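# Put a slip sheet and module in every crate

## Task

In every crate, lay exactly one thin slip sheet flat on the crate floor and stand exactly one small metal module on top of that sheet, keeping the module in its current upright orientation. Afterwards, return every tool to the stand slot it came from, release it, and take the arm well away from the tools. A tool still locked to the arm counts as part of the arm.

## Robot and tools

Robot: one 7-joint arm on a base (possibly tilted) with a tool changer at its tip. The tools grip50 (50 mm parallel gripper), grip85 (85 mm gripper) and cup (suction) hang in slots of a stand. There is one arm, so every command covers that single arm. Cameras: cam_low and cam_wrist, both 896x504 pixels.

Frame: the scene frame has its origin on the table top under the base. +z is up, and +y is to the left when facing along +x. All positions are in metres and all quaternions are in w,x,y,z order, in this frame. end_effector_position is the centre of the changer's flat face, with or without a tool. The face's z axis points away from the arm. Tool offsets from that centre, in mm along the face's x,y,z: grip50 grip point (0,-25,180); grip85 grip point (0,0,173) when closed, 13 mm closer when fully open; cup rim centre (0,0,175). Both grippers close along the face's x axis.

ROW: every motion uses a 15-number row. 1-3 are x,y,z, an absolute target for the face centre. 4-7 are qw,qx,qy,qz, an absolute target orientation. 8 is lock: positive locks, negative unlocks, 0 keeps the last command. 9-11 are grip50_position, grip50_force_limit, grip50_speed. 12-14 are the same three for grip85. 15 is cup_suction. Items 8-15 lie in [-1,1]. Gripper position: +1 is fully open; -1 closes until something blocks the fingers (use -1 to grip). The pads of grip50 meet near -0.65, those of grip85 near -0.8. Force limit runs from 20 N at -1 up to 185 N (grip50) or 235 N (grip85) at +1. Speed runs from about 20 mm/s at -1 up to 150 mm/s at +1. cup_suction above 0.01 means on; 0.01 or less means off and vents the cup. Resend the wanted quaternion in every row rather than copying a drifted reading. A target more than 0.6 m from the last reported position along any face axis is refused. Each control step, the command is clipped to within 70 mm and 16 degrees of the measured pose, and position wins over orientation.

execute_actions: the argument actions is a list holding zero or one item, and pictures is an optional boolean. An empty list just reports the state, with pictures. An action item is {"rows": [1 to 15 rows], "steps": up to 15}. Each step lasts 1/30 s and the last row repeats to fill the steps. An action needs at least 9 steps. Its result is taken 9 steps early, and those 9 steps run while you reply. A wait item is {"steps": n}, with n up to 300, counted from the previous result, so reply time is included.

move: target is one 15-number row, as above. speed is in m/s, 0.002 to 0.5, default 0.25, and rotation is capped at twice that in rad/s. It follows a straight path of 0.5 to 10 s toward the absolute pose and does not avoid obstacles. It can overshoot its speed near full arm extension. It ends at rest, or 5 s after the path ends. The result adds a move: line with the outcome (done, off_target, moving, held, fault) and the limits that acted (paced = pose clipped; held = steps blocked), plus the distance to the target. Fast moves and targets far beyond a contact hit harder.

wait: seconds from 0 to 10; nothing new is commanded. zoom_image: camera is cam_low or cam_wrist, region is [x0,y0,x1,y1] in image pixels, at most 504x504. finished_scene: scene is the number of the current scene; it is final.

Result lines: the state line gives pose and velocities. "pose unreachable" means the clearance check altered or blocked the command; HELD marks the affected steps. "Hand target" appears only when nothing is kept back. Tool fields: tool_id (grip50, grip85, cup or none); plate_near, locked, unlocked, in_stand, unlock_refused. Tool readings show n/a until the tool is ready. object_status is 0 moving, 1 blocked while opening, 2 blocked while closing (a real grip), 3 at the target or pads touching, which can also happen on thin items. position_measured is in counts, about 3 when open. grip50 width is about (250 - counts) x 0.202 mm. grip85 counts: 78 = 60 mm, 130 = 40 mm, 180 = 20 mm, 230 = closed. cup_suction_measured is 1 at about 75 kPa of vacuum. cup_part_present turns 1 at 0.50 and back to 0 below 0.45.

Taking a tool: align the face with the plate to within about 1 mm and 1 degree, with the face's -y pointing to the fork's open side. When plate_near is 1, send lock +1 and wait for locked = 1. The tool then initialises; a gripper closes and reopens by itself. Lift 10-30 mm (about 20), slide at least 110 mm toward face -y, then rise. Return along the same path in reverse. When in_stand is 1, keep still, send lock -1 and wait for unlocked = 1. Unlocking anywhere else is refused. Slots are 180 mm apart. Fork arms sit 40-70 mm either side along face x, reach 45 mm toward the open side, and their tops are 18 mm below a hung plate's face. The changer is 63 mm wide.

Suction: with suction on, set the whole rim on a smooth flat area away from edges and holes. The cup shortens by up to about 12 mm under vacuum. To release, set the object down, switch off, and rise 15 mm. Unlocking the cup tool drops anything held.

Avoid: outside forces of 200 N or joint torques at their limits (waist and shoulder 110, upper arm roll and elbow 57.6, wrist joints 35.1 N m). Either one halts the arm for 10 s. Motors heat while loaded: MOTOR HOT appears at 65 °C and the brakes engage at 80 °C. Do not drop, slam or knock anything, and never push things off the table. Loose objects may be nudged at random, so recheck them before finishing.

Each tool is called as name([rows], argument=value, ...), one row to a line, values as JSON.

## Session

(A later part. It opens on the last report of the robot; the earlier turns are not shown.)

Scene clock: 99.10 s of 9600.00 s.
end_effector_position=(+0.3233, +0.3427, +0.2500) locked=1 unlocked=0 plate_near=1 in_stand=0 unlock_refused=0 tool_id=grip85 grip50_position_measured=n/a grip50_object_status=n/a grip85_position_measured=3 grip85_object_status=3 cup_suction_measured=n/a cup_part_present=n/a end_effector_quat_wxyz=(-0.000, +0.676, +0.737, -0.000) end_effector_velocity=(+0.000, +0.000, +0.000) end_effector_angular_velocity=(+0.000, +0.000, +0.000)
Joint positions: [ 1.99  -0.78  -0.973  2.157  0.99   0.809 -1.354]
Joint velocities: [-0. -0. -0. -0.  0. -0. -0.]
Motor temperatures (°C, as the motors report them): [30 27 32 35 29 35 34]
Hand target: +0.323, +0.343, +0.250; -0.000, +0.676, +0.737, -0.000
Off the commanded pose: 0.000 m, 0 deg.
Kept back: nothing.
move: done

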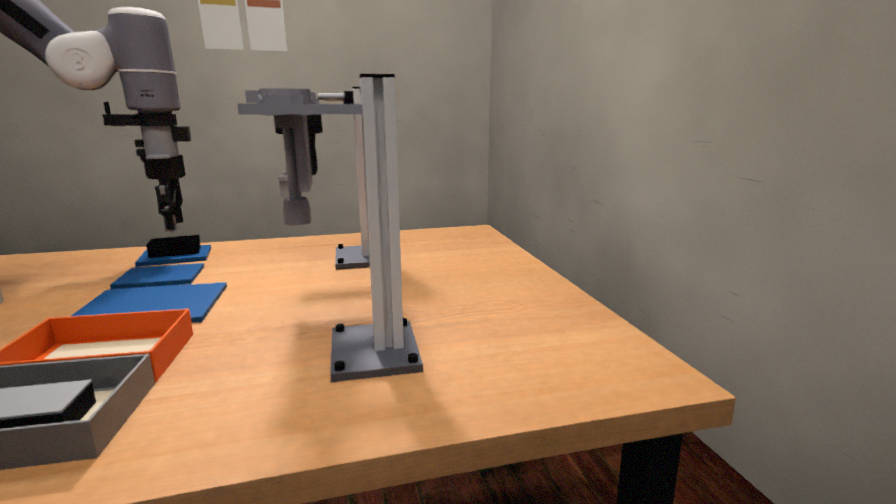

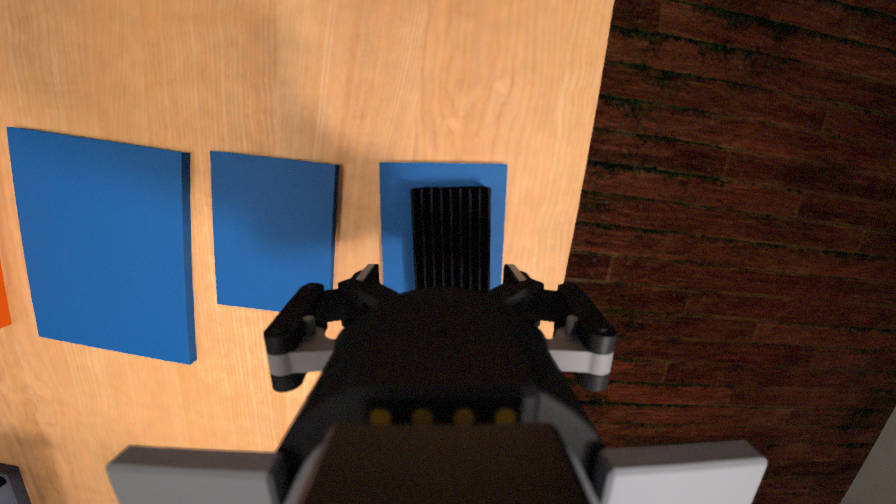

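move(target=[0.322,0.351,0.203,0,0.666,0.746,0,0,1,0,0,1,-0.3,-0.5,0], speed=0.06)

move(target=[0.322,0.351,0.203,0,0.666,0.746,0,0,1,0,0,-1,-0.3,-0.5,0])

move(target=[0.33,0.351,0.27,0,0.666,0.746,0,0,1,0,0,-1,-0.3,-0.5,0], speed=0.1)

move(target=[0.354,-0.17,0.27,0,0.743,0.669,0,0,1,0,0,-1,-0.3,-0.5,0], speed=0.2)

move(target=[0.354,-0.17,0.1995,0,0.743,0.669,0,0,1,0,0,-1,-0.3,-0.5,0], speed=0.04)

move(target=[0.354,-0.17,0.1995,0,0.743,0.669,0,0,1,0,0,0.7,-0.3,-0.5,0])

move(target=[0.354,-0.17,0.27,0,0.743,0.669,0,0,1,0,0,0.7,-0.3,-0.5,0], speed=0.1)

move(target=[0.505,0.1805,0.381,0,0.7236,0.6903,0,0,1,0,0,1,0,0,0])

move(target=[0.6347,0.1746,0.381,0,0.7236,0.6903,0,0,1,0,0,1,0,0,0], speed=0.08)

move(target=[0.6347,0.1746,0.3613,0,0.7236,0.6903,0,0,1,0,0,1,0,0,0], speed=0.015)

move(target=[0.6347,0.1746,0.3613,0,0.7236,0.6903,0,-1,1,0,0,1,0,0,0])

execute_actions([
  {"steps":12},
])

Scene clock: 100.97 s of 9600.00 s.
end_effector_position=(+0.3221, +0.3510, +0.2030) locked=1 unlocked=0 plate_near=1 in_stand=0 unlock_refused=0 tool_id=grip85 grip50_position_measured=n/a grip50_object_status=n/a grip85_position_measured=3 grip85_object_status=3 cup_suction_measured=n/a cup_part_present=n/a end_effector_quat_wxyz=(+0.000, +0.666, +0.746, +0.000) end_effector_velocity=(+0.000, -0.000, +0.000) end_effector_angular_velocity=(+0.000, -0.000, -0.000)
Joint positions: [ 1.92  -0.893 -0.867  2.089  1.098  0.847 -1.418]
Joint velocities: [ 0.  0. -0.  0. -0.  0.  0.]
Motor temperatures (°C, as the motors report them): [30 27 32 35 29 35 34]
Hand target: +0.322, +0.351, +0.203; +0.000, +0.666, +0.746, +0.000
Off the commanded pose: 0.000 m, 0 deg.
Kept back: nothing.
move: done

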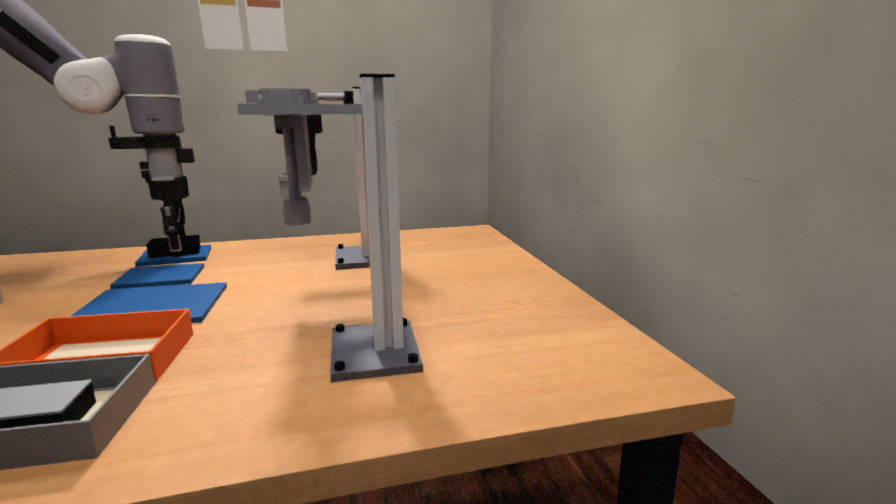

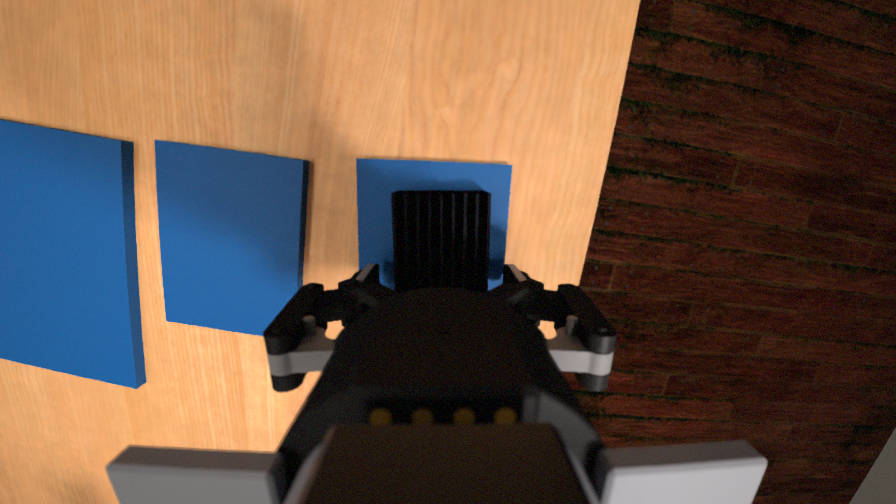

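Scene clock: 101.83 s of 9600.00 s.
end_effector_position=(+0.3221, +0.3510, +0.2032) locked=1 unlocked=0 plate_near=1 in_stand=0 unlock_refused=0 tool_id=grip85 grip50_position_measured=n/a grip50_object_status=n/a grip85_position_measured=80 grip85_object_status=2 cup_suction_measured=n/a cup_part_present=n/a end_effector_quat_wxyz=(-0.000, +0.666, +0.746, +0.000) end_effector_velocity=(+0.000, -0.000, -0.000) end_effector_angular_velocity=(-0.001, -0.000, +0.000)
Joint positions: [ 1.92  -0.892 -0.867  2.089  1.098  0.847 -1.418]
Joint velocities: [-0. -0.  0.  0. -0.  0. -0.]
Motor temperatures (°C, as the motors report them): [30 27 32 35 29 35 34]
Hand target: +0.322, +0.351, +0.203; +0.000, +0.666, +0.746, -0.000
Off the commanded pose: 0.000 m, 0 deg.
Kept back: nothing.
move: done

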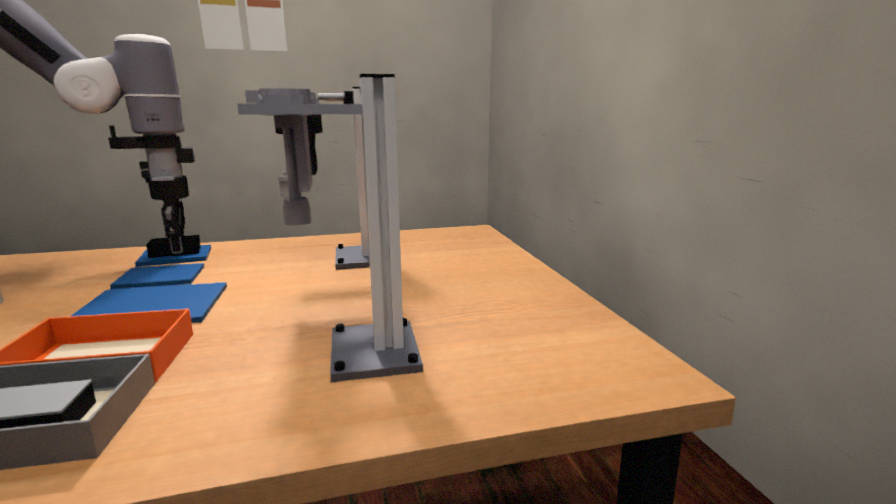

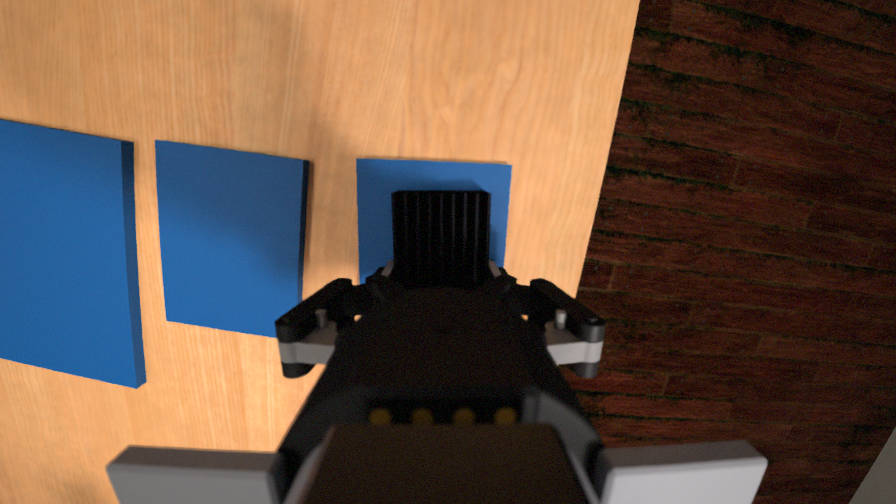

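Scene clock: 102.80 s of 9600.00 s.
end_effector_position=(+0.3298, +0.3510, +0.2699) locked=1 unlocked=0 plate_near=1 in_stand=0 unlock_refused=0 tool_id=grip85 grip50_position_measured=n/a grip50_object_status=n/a grip85_position_measured=80 grip85_object_status=2 cup_suction_measured=n/a cup_part_present=n/a end_effector_quat_wxyz=(-0.000, +0.666, +0.746, -0.000) end_effector_velocity=(-0.000, -0.000, -0.000) end_effector_angular_velocity=(-0.001, -0.000, +0.001)
Joint positions: [ 2.007 -0.743 -1.011  2.15   0.928  0.78  -1.342]
Joint velocities: [ 0.    -0.001  0.     0.    -0.001 -0.    -0.   ]
Motor temperatures (°C, as the motors report them): [30 27 32 35 29 35 34]
Hand target: +0.330, +0.351, +0.270; -0.000, +0.666, +0.746, -0.000
Off the commanded pose: 0.000 m, 0 deg.
Kept back: nothing.
move: done

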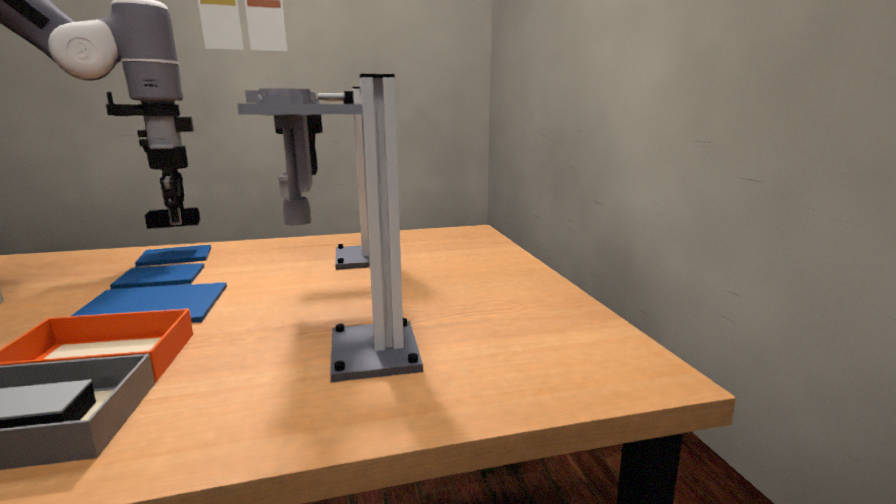

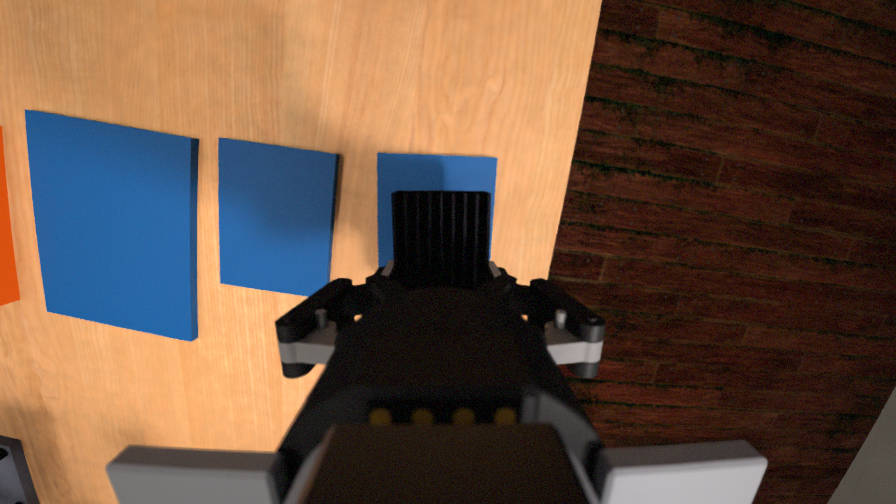

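Scene clock: 105.77 s of 9600.00 s.
end_effector_position=(+0.3536, -0.1695, +0.2700) locked=1 unlocked=0 plate_near=1 in_stand=0 unlock_refused=0 tool_id=grip85 grip50_position_measured=n/a grip50_object_status=n/a grip85_position_measured=80 grip85_object_status=2 cup_suction_measured=n/a cup_part_present=n/a end_effector_quat_wxyz=(+0.001, +0.743, +0.669, +0.000) end_effector_velocity=(-0.000, +0.000, -0.000) end_effector_angular_velocity=(-0.000, +0.001, +0.002)
Joint positions: [ 0.964 -0.671 -1.148  2.387  1.015  0.85  -2.47 ]
Joint velocities: [ 0.001 -0.    -0.     0.    -0.001 -0.    -0.   ]
Motor temperatures (°C, as the motors report them): [30 27 32 35 29 35 34]
Hand target: +0.354, -0.169, +0.270; +0.001, +0.743, +0.669, +0.000
Off the commanded pose: 0.001 m, 0 deg.
Kept back: nothing.
move: done

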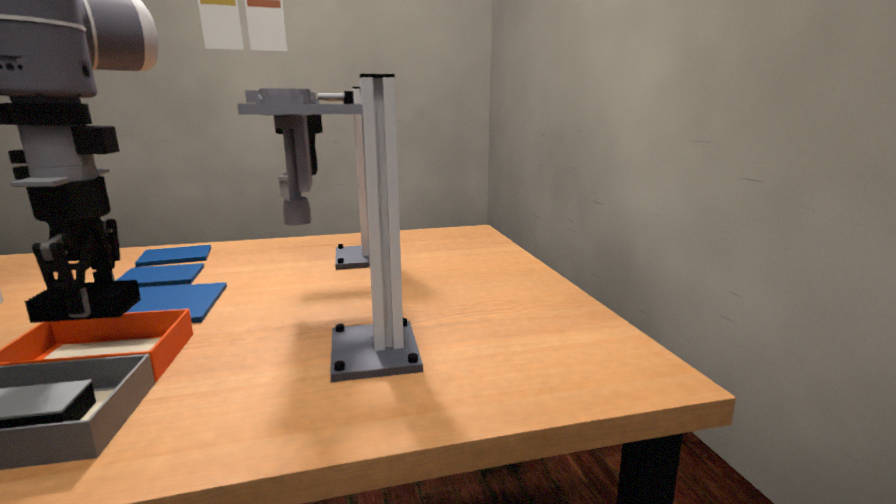

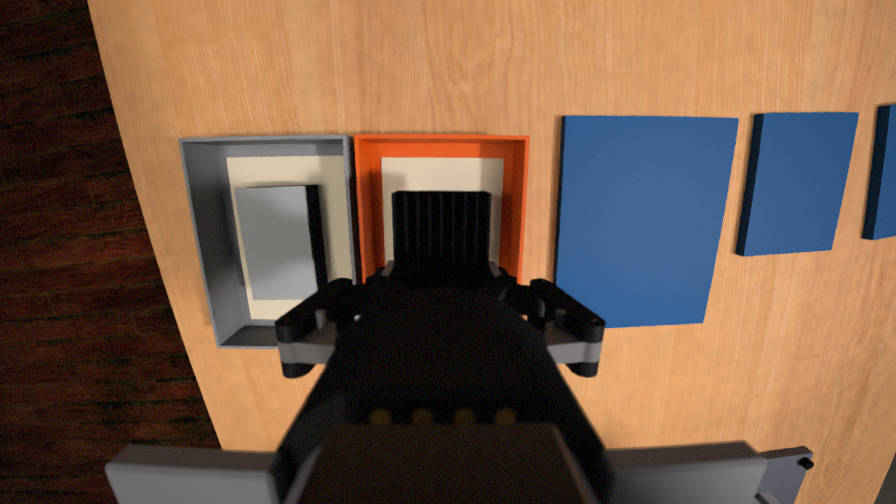

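Scene clock: 107.77 s of 9600.00 s.
end_effector_position=(+0.3541, -0.1701, +0.1996) locked=1 unlocked=0 plate_near=1 in_stand=0 unlock_refused=0 tool_id=grip85 grip50_position_measured=n/a grip50_object_status=n/a grip85_position_measured=80 grip85_object_status=2 cup_suction_measured=n/a cup_part_present=n/a end_effector_quat_wxyz=(+0.000, +0.743, +0.669, -0.000) end_effector_velocity=(-0.000, +0.000, -0.000) end_effector_angular_velocity=(+0.000, -0.000, -0.001)
Joint positions: [ 0.8   -0.865 -0.937  2.284  1.26   0.879 -2.605]
Joint velocities: [ 0.    -0.    -0.     0.     0.001 -0.     0.   ]
Motor temperatures (°C, as the motors report them): [30 27 32 35 29 35 34]
Hand target: +0.354, -0.170, +0.200; +0.000, +0.743, +0.669, -0.000
Off the commanded pose: 0.000 m, 0 deg.
Kept back: nothing.
move: done

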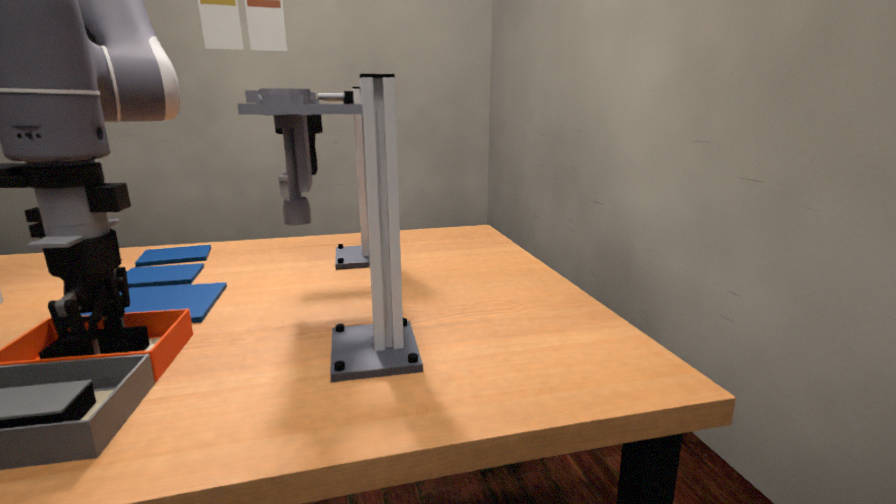

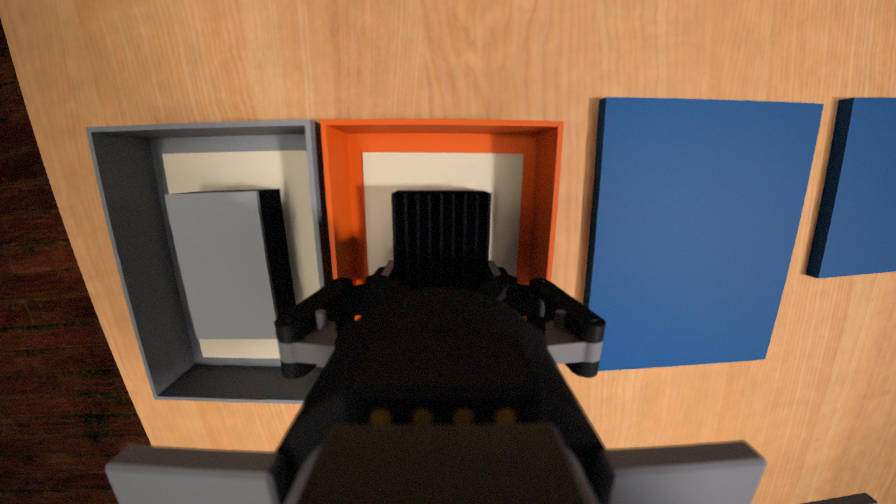

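Scene clock: 108.47 s of 9600.00 s.
end_effector_position=(+0.3541, -0.1700, +0.1996) locked=1 unlocked=0 plate_near=1 in_stand=0 unlock_refused=0 tool_id=grip85 grip50_position_measured=n/a grip50_object_status=n/a grip85_position_measured=41 grip85_object_status=3 cup_suction_measured=n/a cup_part_present=n/a end_effector_quat_wxyz=(+0.000, +0.743, +0.669, -0.000) end_effector_velocity=(-0.000, -0.000, -0.000) end_effector_angular_velocity=(-0.000, +0.000, +0.000)
Joint positions: [ 0.8   -0.864 -0.937  2.284  1.26   0.879 -2.605]
Joint velocities: [-0. -0.  0. -0. -0.  0. -0.]
Motor temperatures (°C, as the motors report them): [30 27 32 35 29 35 34]
Hand target: +0.354, -0.170, +0.199; -0.000, +0.743, +0.669, -0.000
Off the commanded pose: 0.000 m, 0 deg.
Kept back: nothing.
move: done

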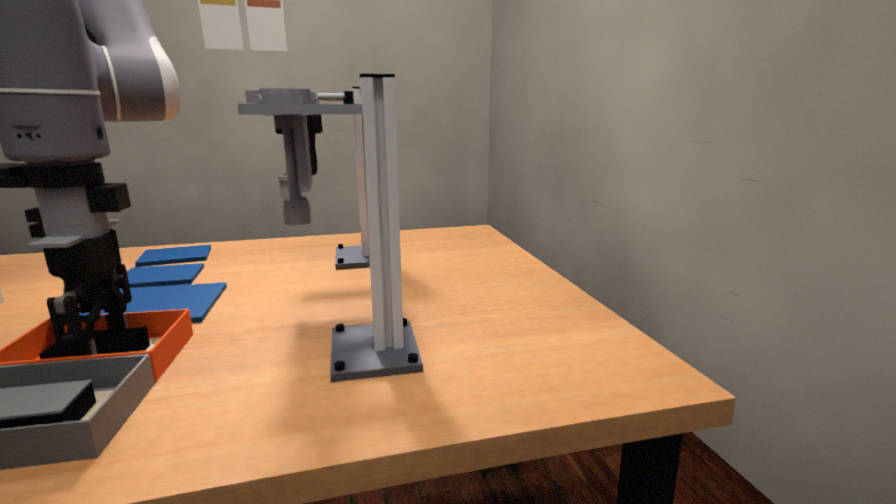

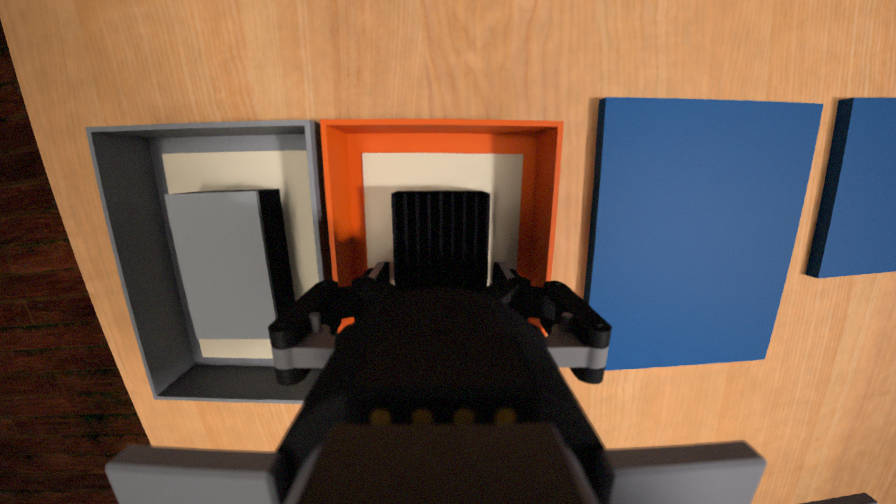

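Scene clock: 109.47 s of 9600.00 s.
end_effector_position=(+0.3539, -0.1698, +0.2699) locked=1 unlocked=0 plate_near=1 in_stand=0 unlock_refused=0 tool_id=grip85 grip50_position_measured=n/a grip50_object_status=n/a grip85_position_measured=41 grip85_object_status=3 cup_suction_measured=n/a cup_part_present=n/a end_effector_quat_wxyz=(-0.000, +0.743, +0.669, +0.000) end_effector_velocity=(+0.000, -0.000, -0.000) end_effector_angular_velocity=(-0.000, +0.000, +0.000)
Joint positions: [ 0.959 -0.667 -1.143  2.386  1.011  0.852 -2.468]
Joint velocities: [-0.001 -0.     0.001 -0.001 -0.    -0.    -0.   ]
Motor temperatures (°C, as the motors report them): [30 27 32 35 29 35 34]
Hand target: +0.354, -0.170, +0.270; -0.000, +0.743, +0.669, +0.000
Off the commanded pose: 0.000 m, 0 deg.
Kept back: nothing.
move: done

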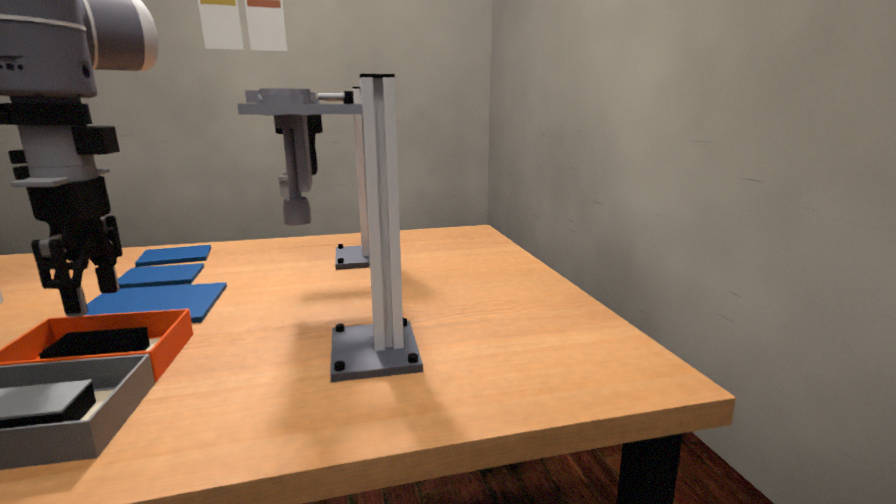

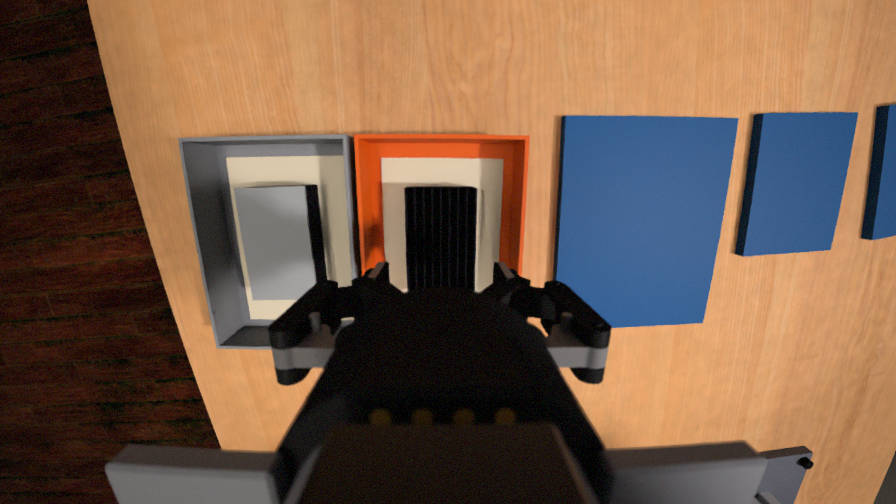

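Scene clock: 111.47 s of 9600.00 s.
end_effector_position=(+0.5050, +0.1802, +0.3808) locked=1 unlocked=0 plate_near=1 in_stand=0 unlock_refused=0 tool_id=grip85 grip50_position_measured=n/a grip50_object_status=n/a grip85_position_measured=3 grip85_object_status=3 cup_suction_measured=n/a cup_part_present=n/a end_effector_quat_wxyz=(-0.001, +0.723, +0.690, -0.000) end_effector_velocity=(+0.000, -0.000, +0.000) end_effector_angular_velocity=(-0.000, -0.000, +0.000)
Joint positions: [ 1.65  -0.615 -1.269  2.035  0.693  0.547 -1.532]
Joint velocities: [-0.     0.     0.    -0.    -0.001  0.    -0.   ]
Motor temperatures (°C, as the motors report them): [30 27 32 35 29 35 34]
Hand target: +0.505, +0.180, +0.381; -0.001, +0.723, +0.690, +0.000
Off the commanded pose: 0.000 m, 0 deg.
Kept back: nothing.
move: done

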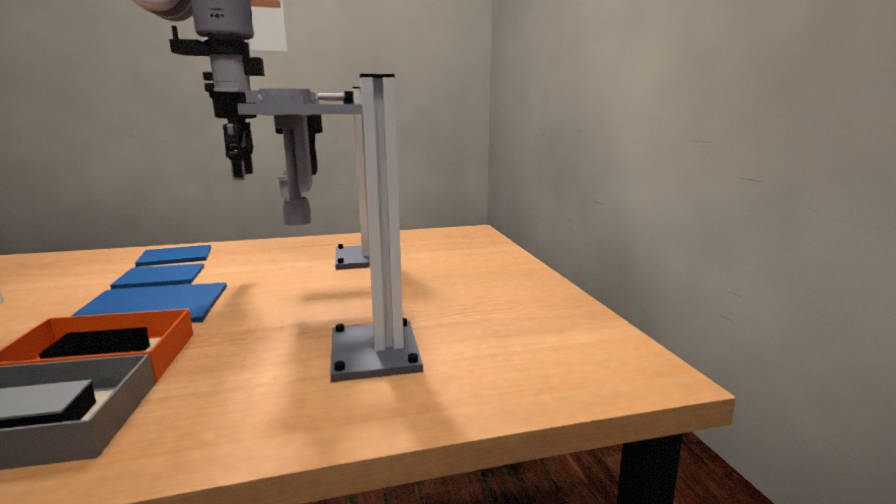

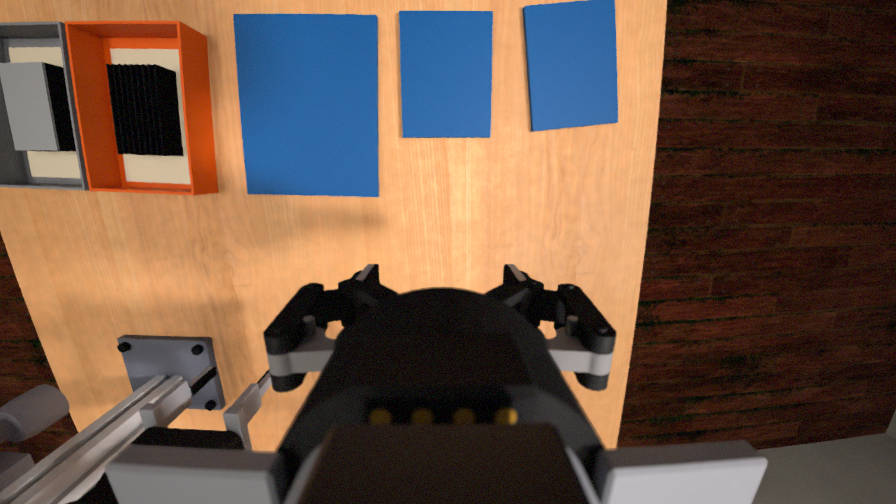

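Scene clock: 113.37 s of 9600.00 s.
end_effector_position=(+0.6349, +0.1746, +0.3811) locked=1 unlocked=0 plate_near=1 in_stand=0 unlock_refused=0 tool_id=grip85 grip50_position_measured=n/a grip50_object_status=n/a grip85_position_measured=3 grip85_object_status=3 cup_suction_measured=n/a cup_part_present=n/a end_effector_quat_wxyz=(+0.000, +0.723, +0.691, -0.000) end_effector_velocity=(-0.000, +0.000, +0.000) end_effector_angular_velocity=(+0.001, +0.000, -0.000)
Joint positions: [ 1.259 -0.796 -1.076  1.629  0.739  0.392 -1.556]
Joint velocities: [ 0.     0.001 -0.    -0.    -0.    -0.     0.   ]
Motor temperatures (°C, as the motors report them): [30 27 32 35 29 35 34]
Hand target: +0.635, +0.175, +0.381; +0.000, +0.723, +0.690, -0.000
Off the commanded pose: 0.000 m, 0 deg.
Kept back: nothing.
move: done

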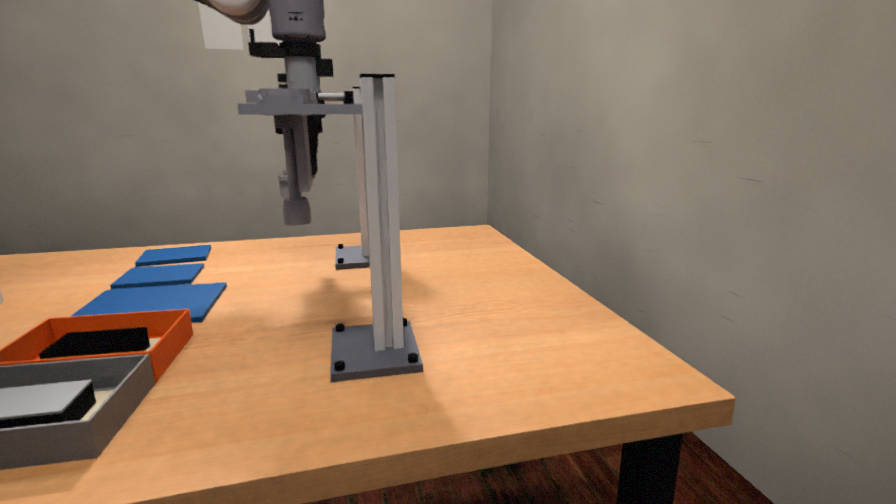

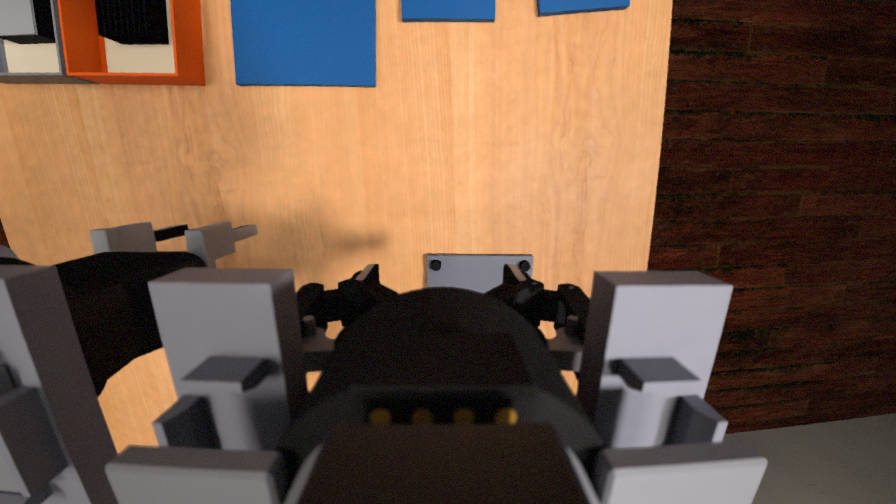

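Scene clock: 114.90 s of 9600.00 s.
end_effector_position=(+0.6348, +0.1746, +0.3615) locked=1 unlocked=0 plate_near=1 in_stand=1 unlock_refused=0 tool_id=grip85 grip50_position_measured=n/a grip50_object_status=n/a grip85_position_measured=3 grip85_object_status=3 cup_suction_measured=n/a cup_part_present=n/a end_effector_quat_wxyz=(+0.000, +0.724, +0.690, +0.000) end_effector_velocity=(-0.000, -0.000, -0.000) end_effector_angular_velocity=(-0.000, +0.000, +0.000)
Joint positions: [ 1.245 -0.824 -1.053  1.633  0.764  0.42  -1.565]
Joint velocities: [-0.     0.    -0.     0.    -0.     0.    -0.001]
Motor temperatures (°C, as the motors report them): [30 27 32 35 29 35 34]
Hand target: +0.635, +0.175, +0.361; +0.000, +0.724, +0.690, -0.000
Off the commanded pose: 0.000 m, 0 deg.
Kept back: nothing.
move: done

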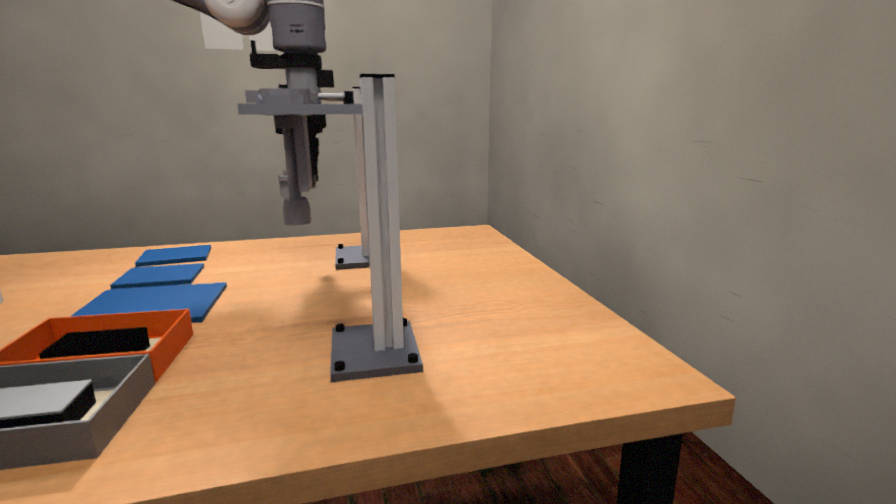

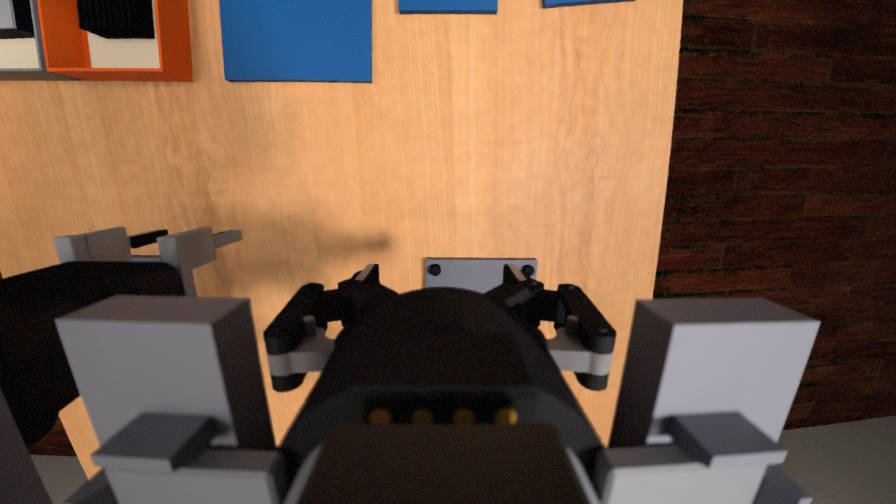

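Scene clock: 115.60 s of 9600.00 s.
end_effector_position=(+0.6347, +0.1747, +0.3613) locked=0 unlocked=0 plate_near=1 in_stand=1 unlock_refused=0 tool_id=none grip50_position_measured=n/a grip50_object_status=n/a grip85_position_measured=n/a grip85_object_status=n/a cup_suction_measured=n/a cup_part_present=n/a end_effector_quat_wxyz=(+0.000, +0.724, +0.690, -0.000) end_effector_velocity=(+0.000, +0.000, +0.000) end_effector_angular_velocity=(-0.000, -0.000, +0.000)
Joint positions: [ 1.245 -0.825 -1.053  1.633  0.765  0.42  -1.565]
Joint velocities: [-0. -0.  0. -0. -0. -0.  0.]
Motor temperatures (°C, as the motors report them): [30 27 32 35 29 35 34]
Hand target: +0.635, +0.175, +0.361; +0.000, +0.724, +0.690, -0.000
Off the commanded pose: 0.000 m, 0 deg.
Kept back: nothing.
move: done

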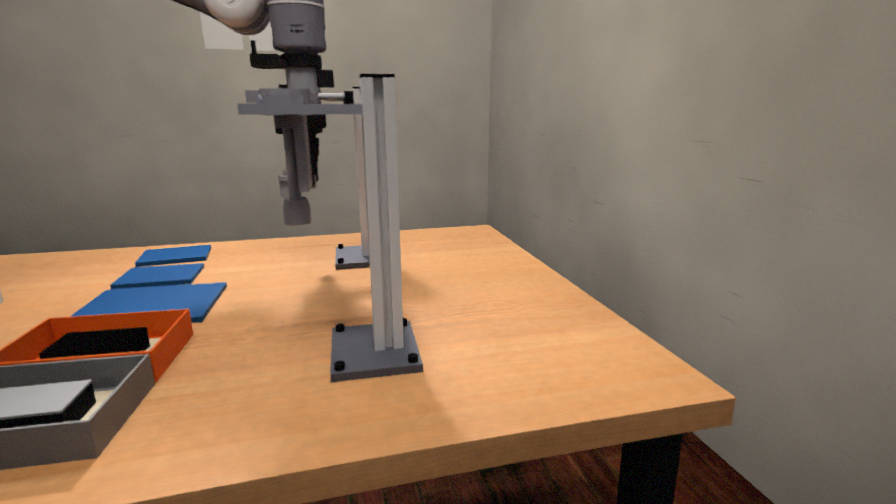

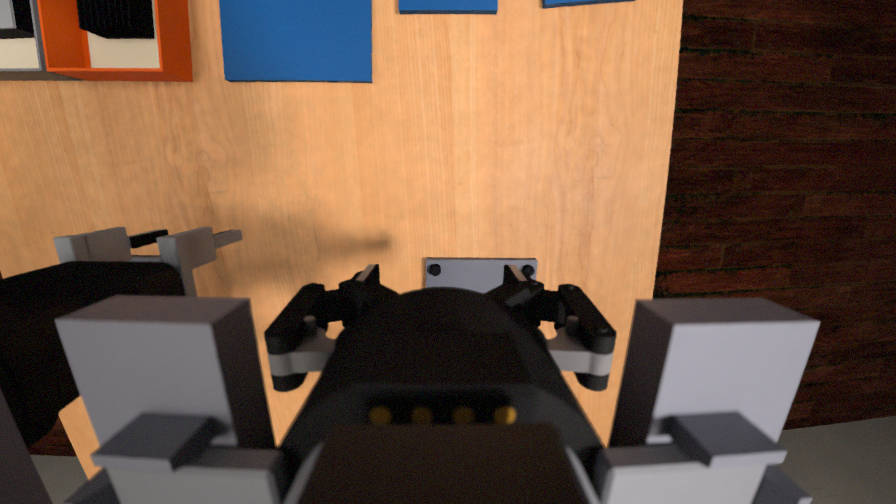

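Scene clock: 116.00 s of 9600.00 s.
end_effector_position=(+0.6347, +0.1747, +0.3613) locked=0 unlocked=1 plate_near=1 in_stand=1 unlock_refused=0 tool_id=none grip50_position_measured=n/a grip50_object_status=n/a grip85_position_measured=n/a grip85_object_status=n/a cup_suction_measured=n/a cup_part_present=n/a end_effector_quat_wxyz=(+0.000, +0.724, +0.690, -0.000) end_effector_velocity=(+0.000, -0.000, -0.000) end_effector_angular_velocity=(-0.000, +0.000, +0.000)
Joint positions: [ 1.245 -0.825 -1.053  1.633  0.765  0.42  -1.565]
Joint velocities: [-0. -0.  0. -0.  0. -0. -0.]
Motor temperatures (°C, as the motors report them): [30 27 32 35 29 35 34]
Hand target: +0.635, +0.175, +0.361; +0.000, +0.724, +0.690, -0.000
Off the commanded pose: 0.000 m, 0 deg.
Kept back: nothing.
Steps of this call (steps 1 to 12: nothing new was sent). Readings (end_effector_position | what the end effector reports):
1: (+0.6347, +0.1747, +0.3613) | locked=0 unlocked=0 plate_near=1 in_stand=1 unlock_refused=0 tool_id=none grip50_position_measured=n/a grip50_object_status=n/a grip85_position_measured=n/a grip85_object_status=n/a cup_suction_measured=n/a cup_part_present=n/a
2: (+0.6347, +0.1747, +0.3613) | locked=0 unlocked=0 plate_near=1 in_stand=1 unlock_refused=0 tool_id=none grip50_position_measured=n/a grip50_object_status=n/a grip85_position_measured=n/a grip85_object_status=n/a cup_suction_measured=n/a cup_part_present=n/a
4: (+0.6347, +0.1747, +0.3613) | locked=0 unlocked=1 plate_near=1 in_stand=1 unlock_refused=0 tool_id=none grip50_position_measured=n/a grip50_object_status=n/a grip85_position_measured=n/a grip85_object_status=n/a cup_suction_measured=n/a cup_part_present=n/a
8: (+0.6347, +0.1747, +0.3613) | locked=0 unlocked=1 plate_near=1 in_stand=1 unlock_refused=0 tool_id=none grip50_position_measured=n/a grip50_object_status=n/a grip85_position_measured=n/a grip85_object_status=n/a cup_suction_measured=n/a cup_part_present=n/a
12: the state above

move(target=[0.6347,0.1746,0.4,0,0.7236,0.6903,0,0,1,0,0,1,0,0,0], speed=0.06)

move(target=[0.42,0.17,0.55,0,0.7236,0.6903,0,0,1,0,0,1,0,0,0])

finished_scene(scene=1)

Scene clock: 117.17 s of 9600.00 s.
end_effector_position=(+0.6347, +0.1745, +0.4000) locked=0 unlocked=1 plate_near=0 in_stand=0 unlock_refused=0 tool_id=none grip50_position_measured=n/a grip50_object_status=n/a grip85_position_measured=n/a grip85_object_status=n/a cup_suction_measured=n/a cup_part_present=n/a end_effector_quat_wxyz=(-0.000, +0.723, +0.690, +0.000) end_effector_velocity=(+0.000, -0.000, +0.000) end_effector_angular_velocity=(-0.000, +0.000, -0.000)
Joint positions: [ 1.271 -0.767 -1.096  1.623  0.713  0.365 -1.544]
Joint velocities: [-0.  0. -0. -0. -0. -0.  0.]
Motor temperatures (°C, as the motors report them): [30 27 32 35 29 35 34]
Hand target: +0.635, +0.175, +0.400; -0.000, +0.724, +0.690, +0.000
Off the commanded pose: 0.000 m, 0 deg.
Kept back: nothing.
move: done

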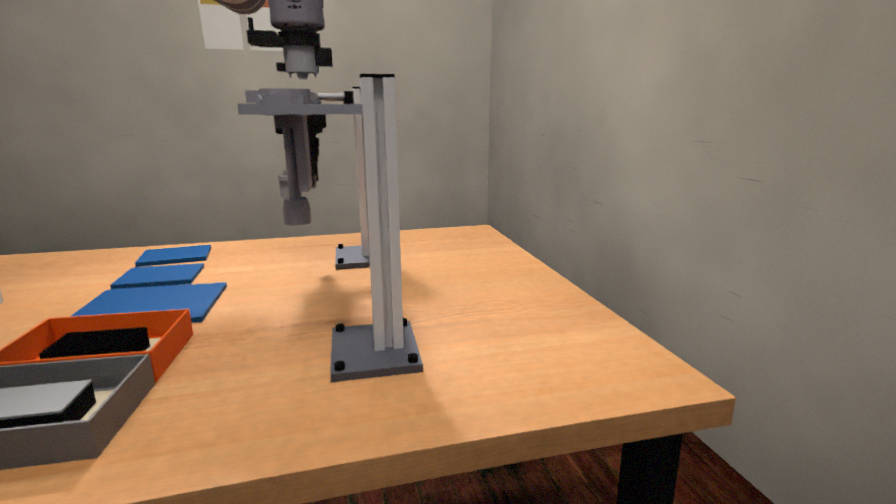

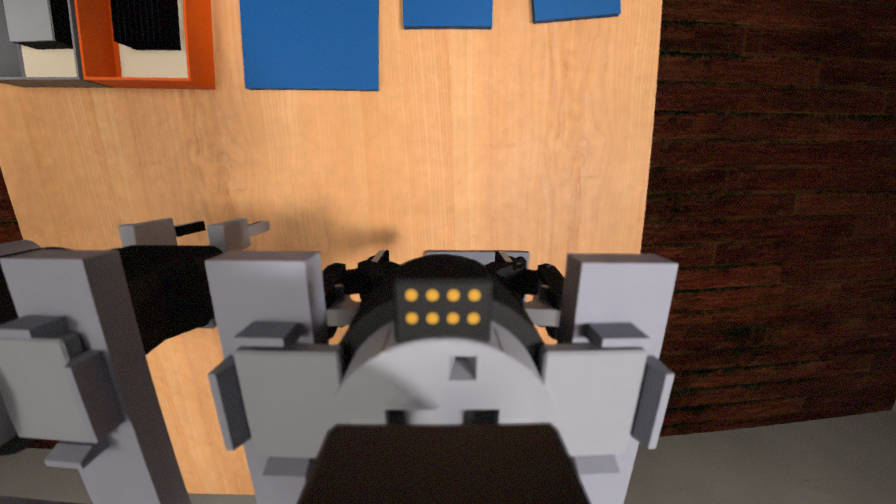

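Scene clock: 118.77 s of 9600.00 s.
end_effector_position=(+0.4198, +0.1701, +0.5498) locked=0 unlocked=1 plate_near=0 in_stand=0 unlock_refused=0 tool_id=none grip50_position_measured=n/a grip50_object_status=n/a grip85_position_measured=n/a grip85_object_status=n/a cup_suction_measured=n/a cup_part_present=n/a end_effector_quat_wxyz=(-0.001, +0.723, +0.690, +0.000) end_effector_velocity=(+0.000, -0.000, -0.000) end_effector_angular_velocity=(+0.001, +0.000, +0.000)
Joint positions: [ 2.347 -0.552 -2.113  2.064  0.467  0.168 -1.489]
Joint velocities: [-0.     0.001  0.    -0.    -0.     0.     0.   ]
Motor temperatures (°C, as the motors report them): [30 27 32 35 29 35 34]
Hand target: +0.420, +0.170, +0.550; -0.001, +0.723, +0.690, +0.001
Off the commanded pose: 0.000 m, 0 deg.
Kept back: nothing.
move: done

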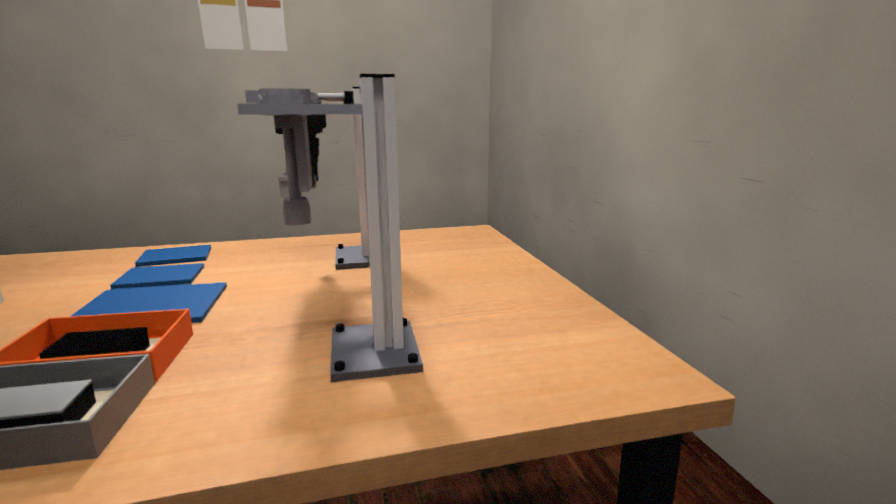

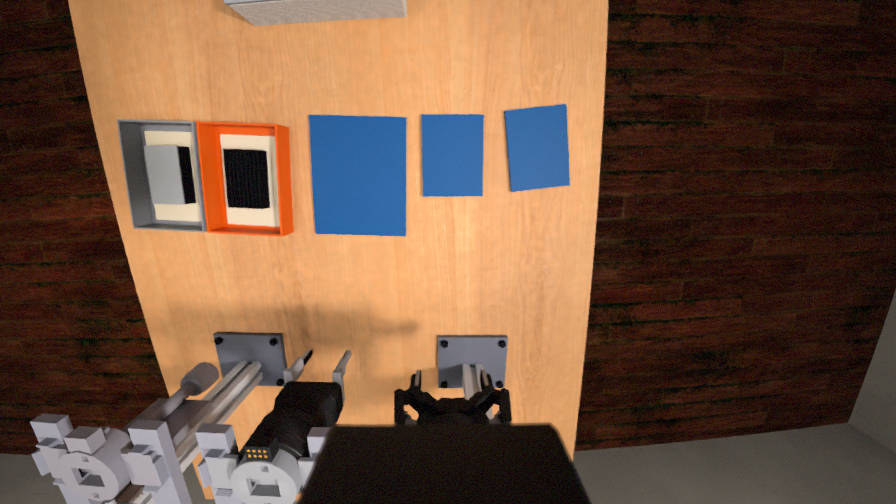

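The scene is finished: the task was done.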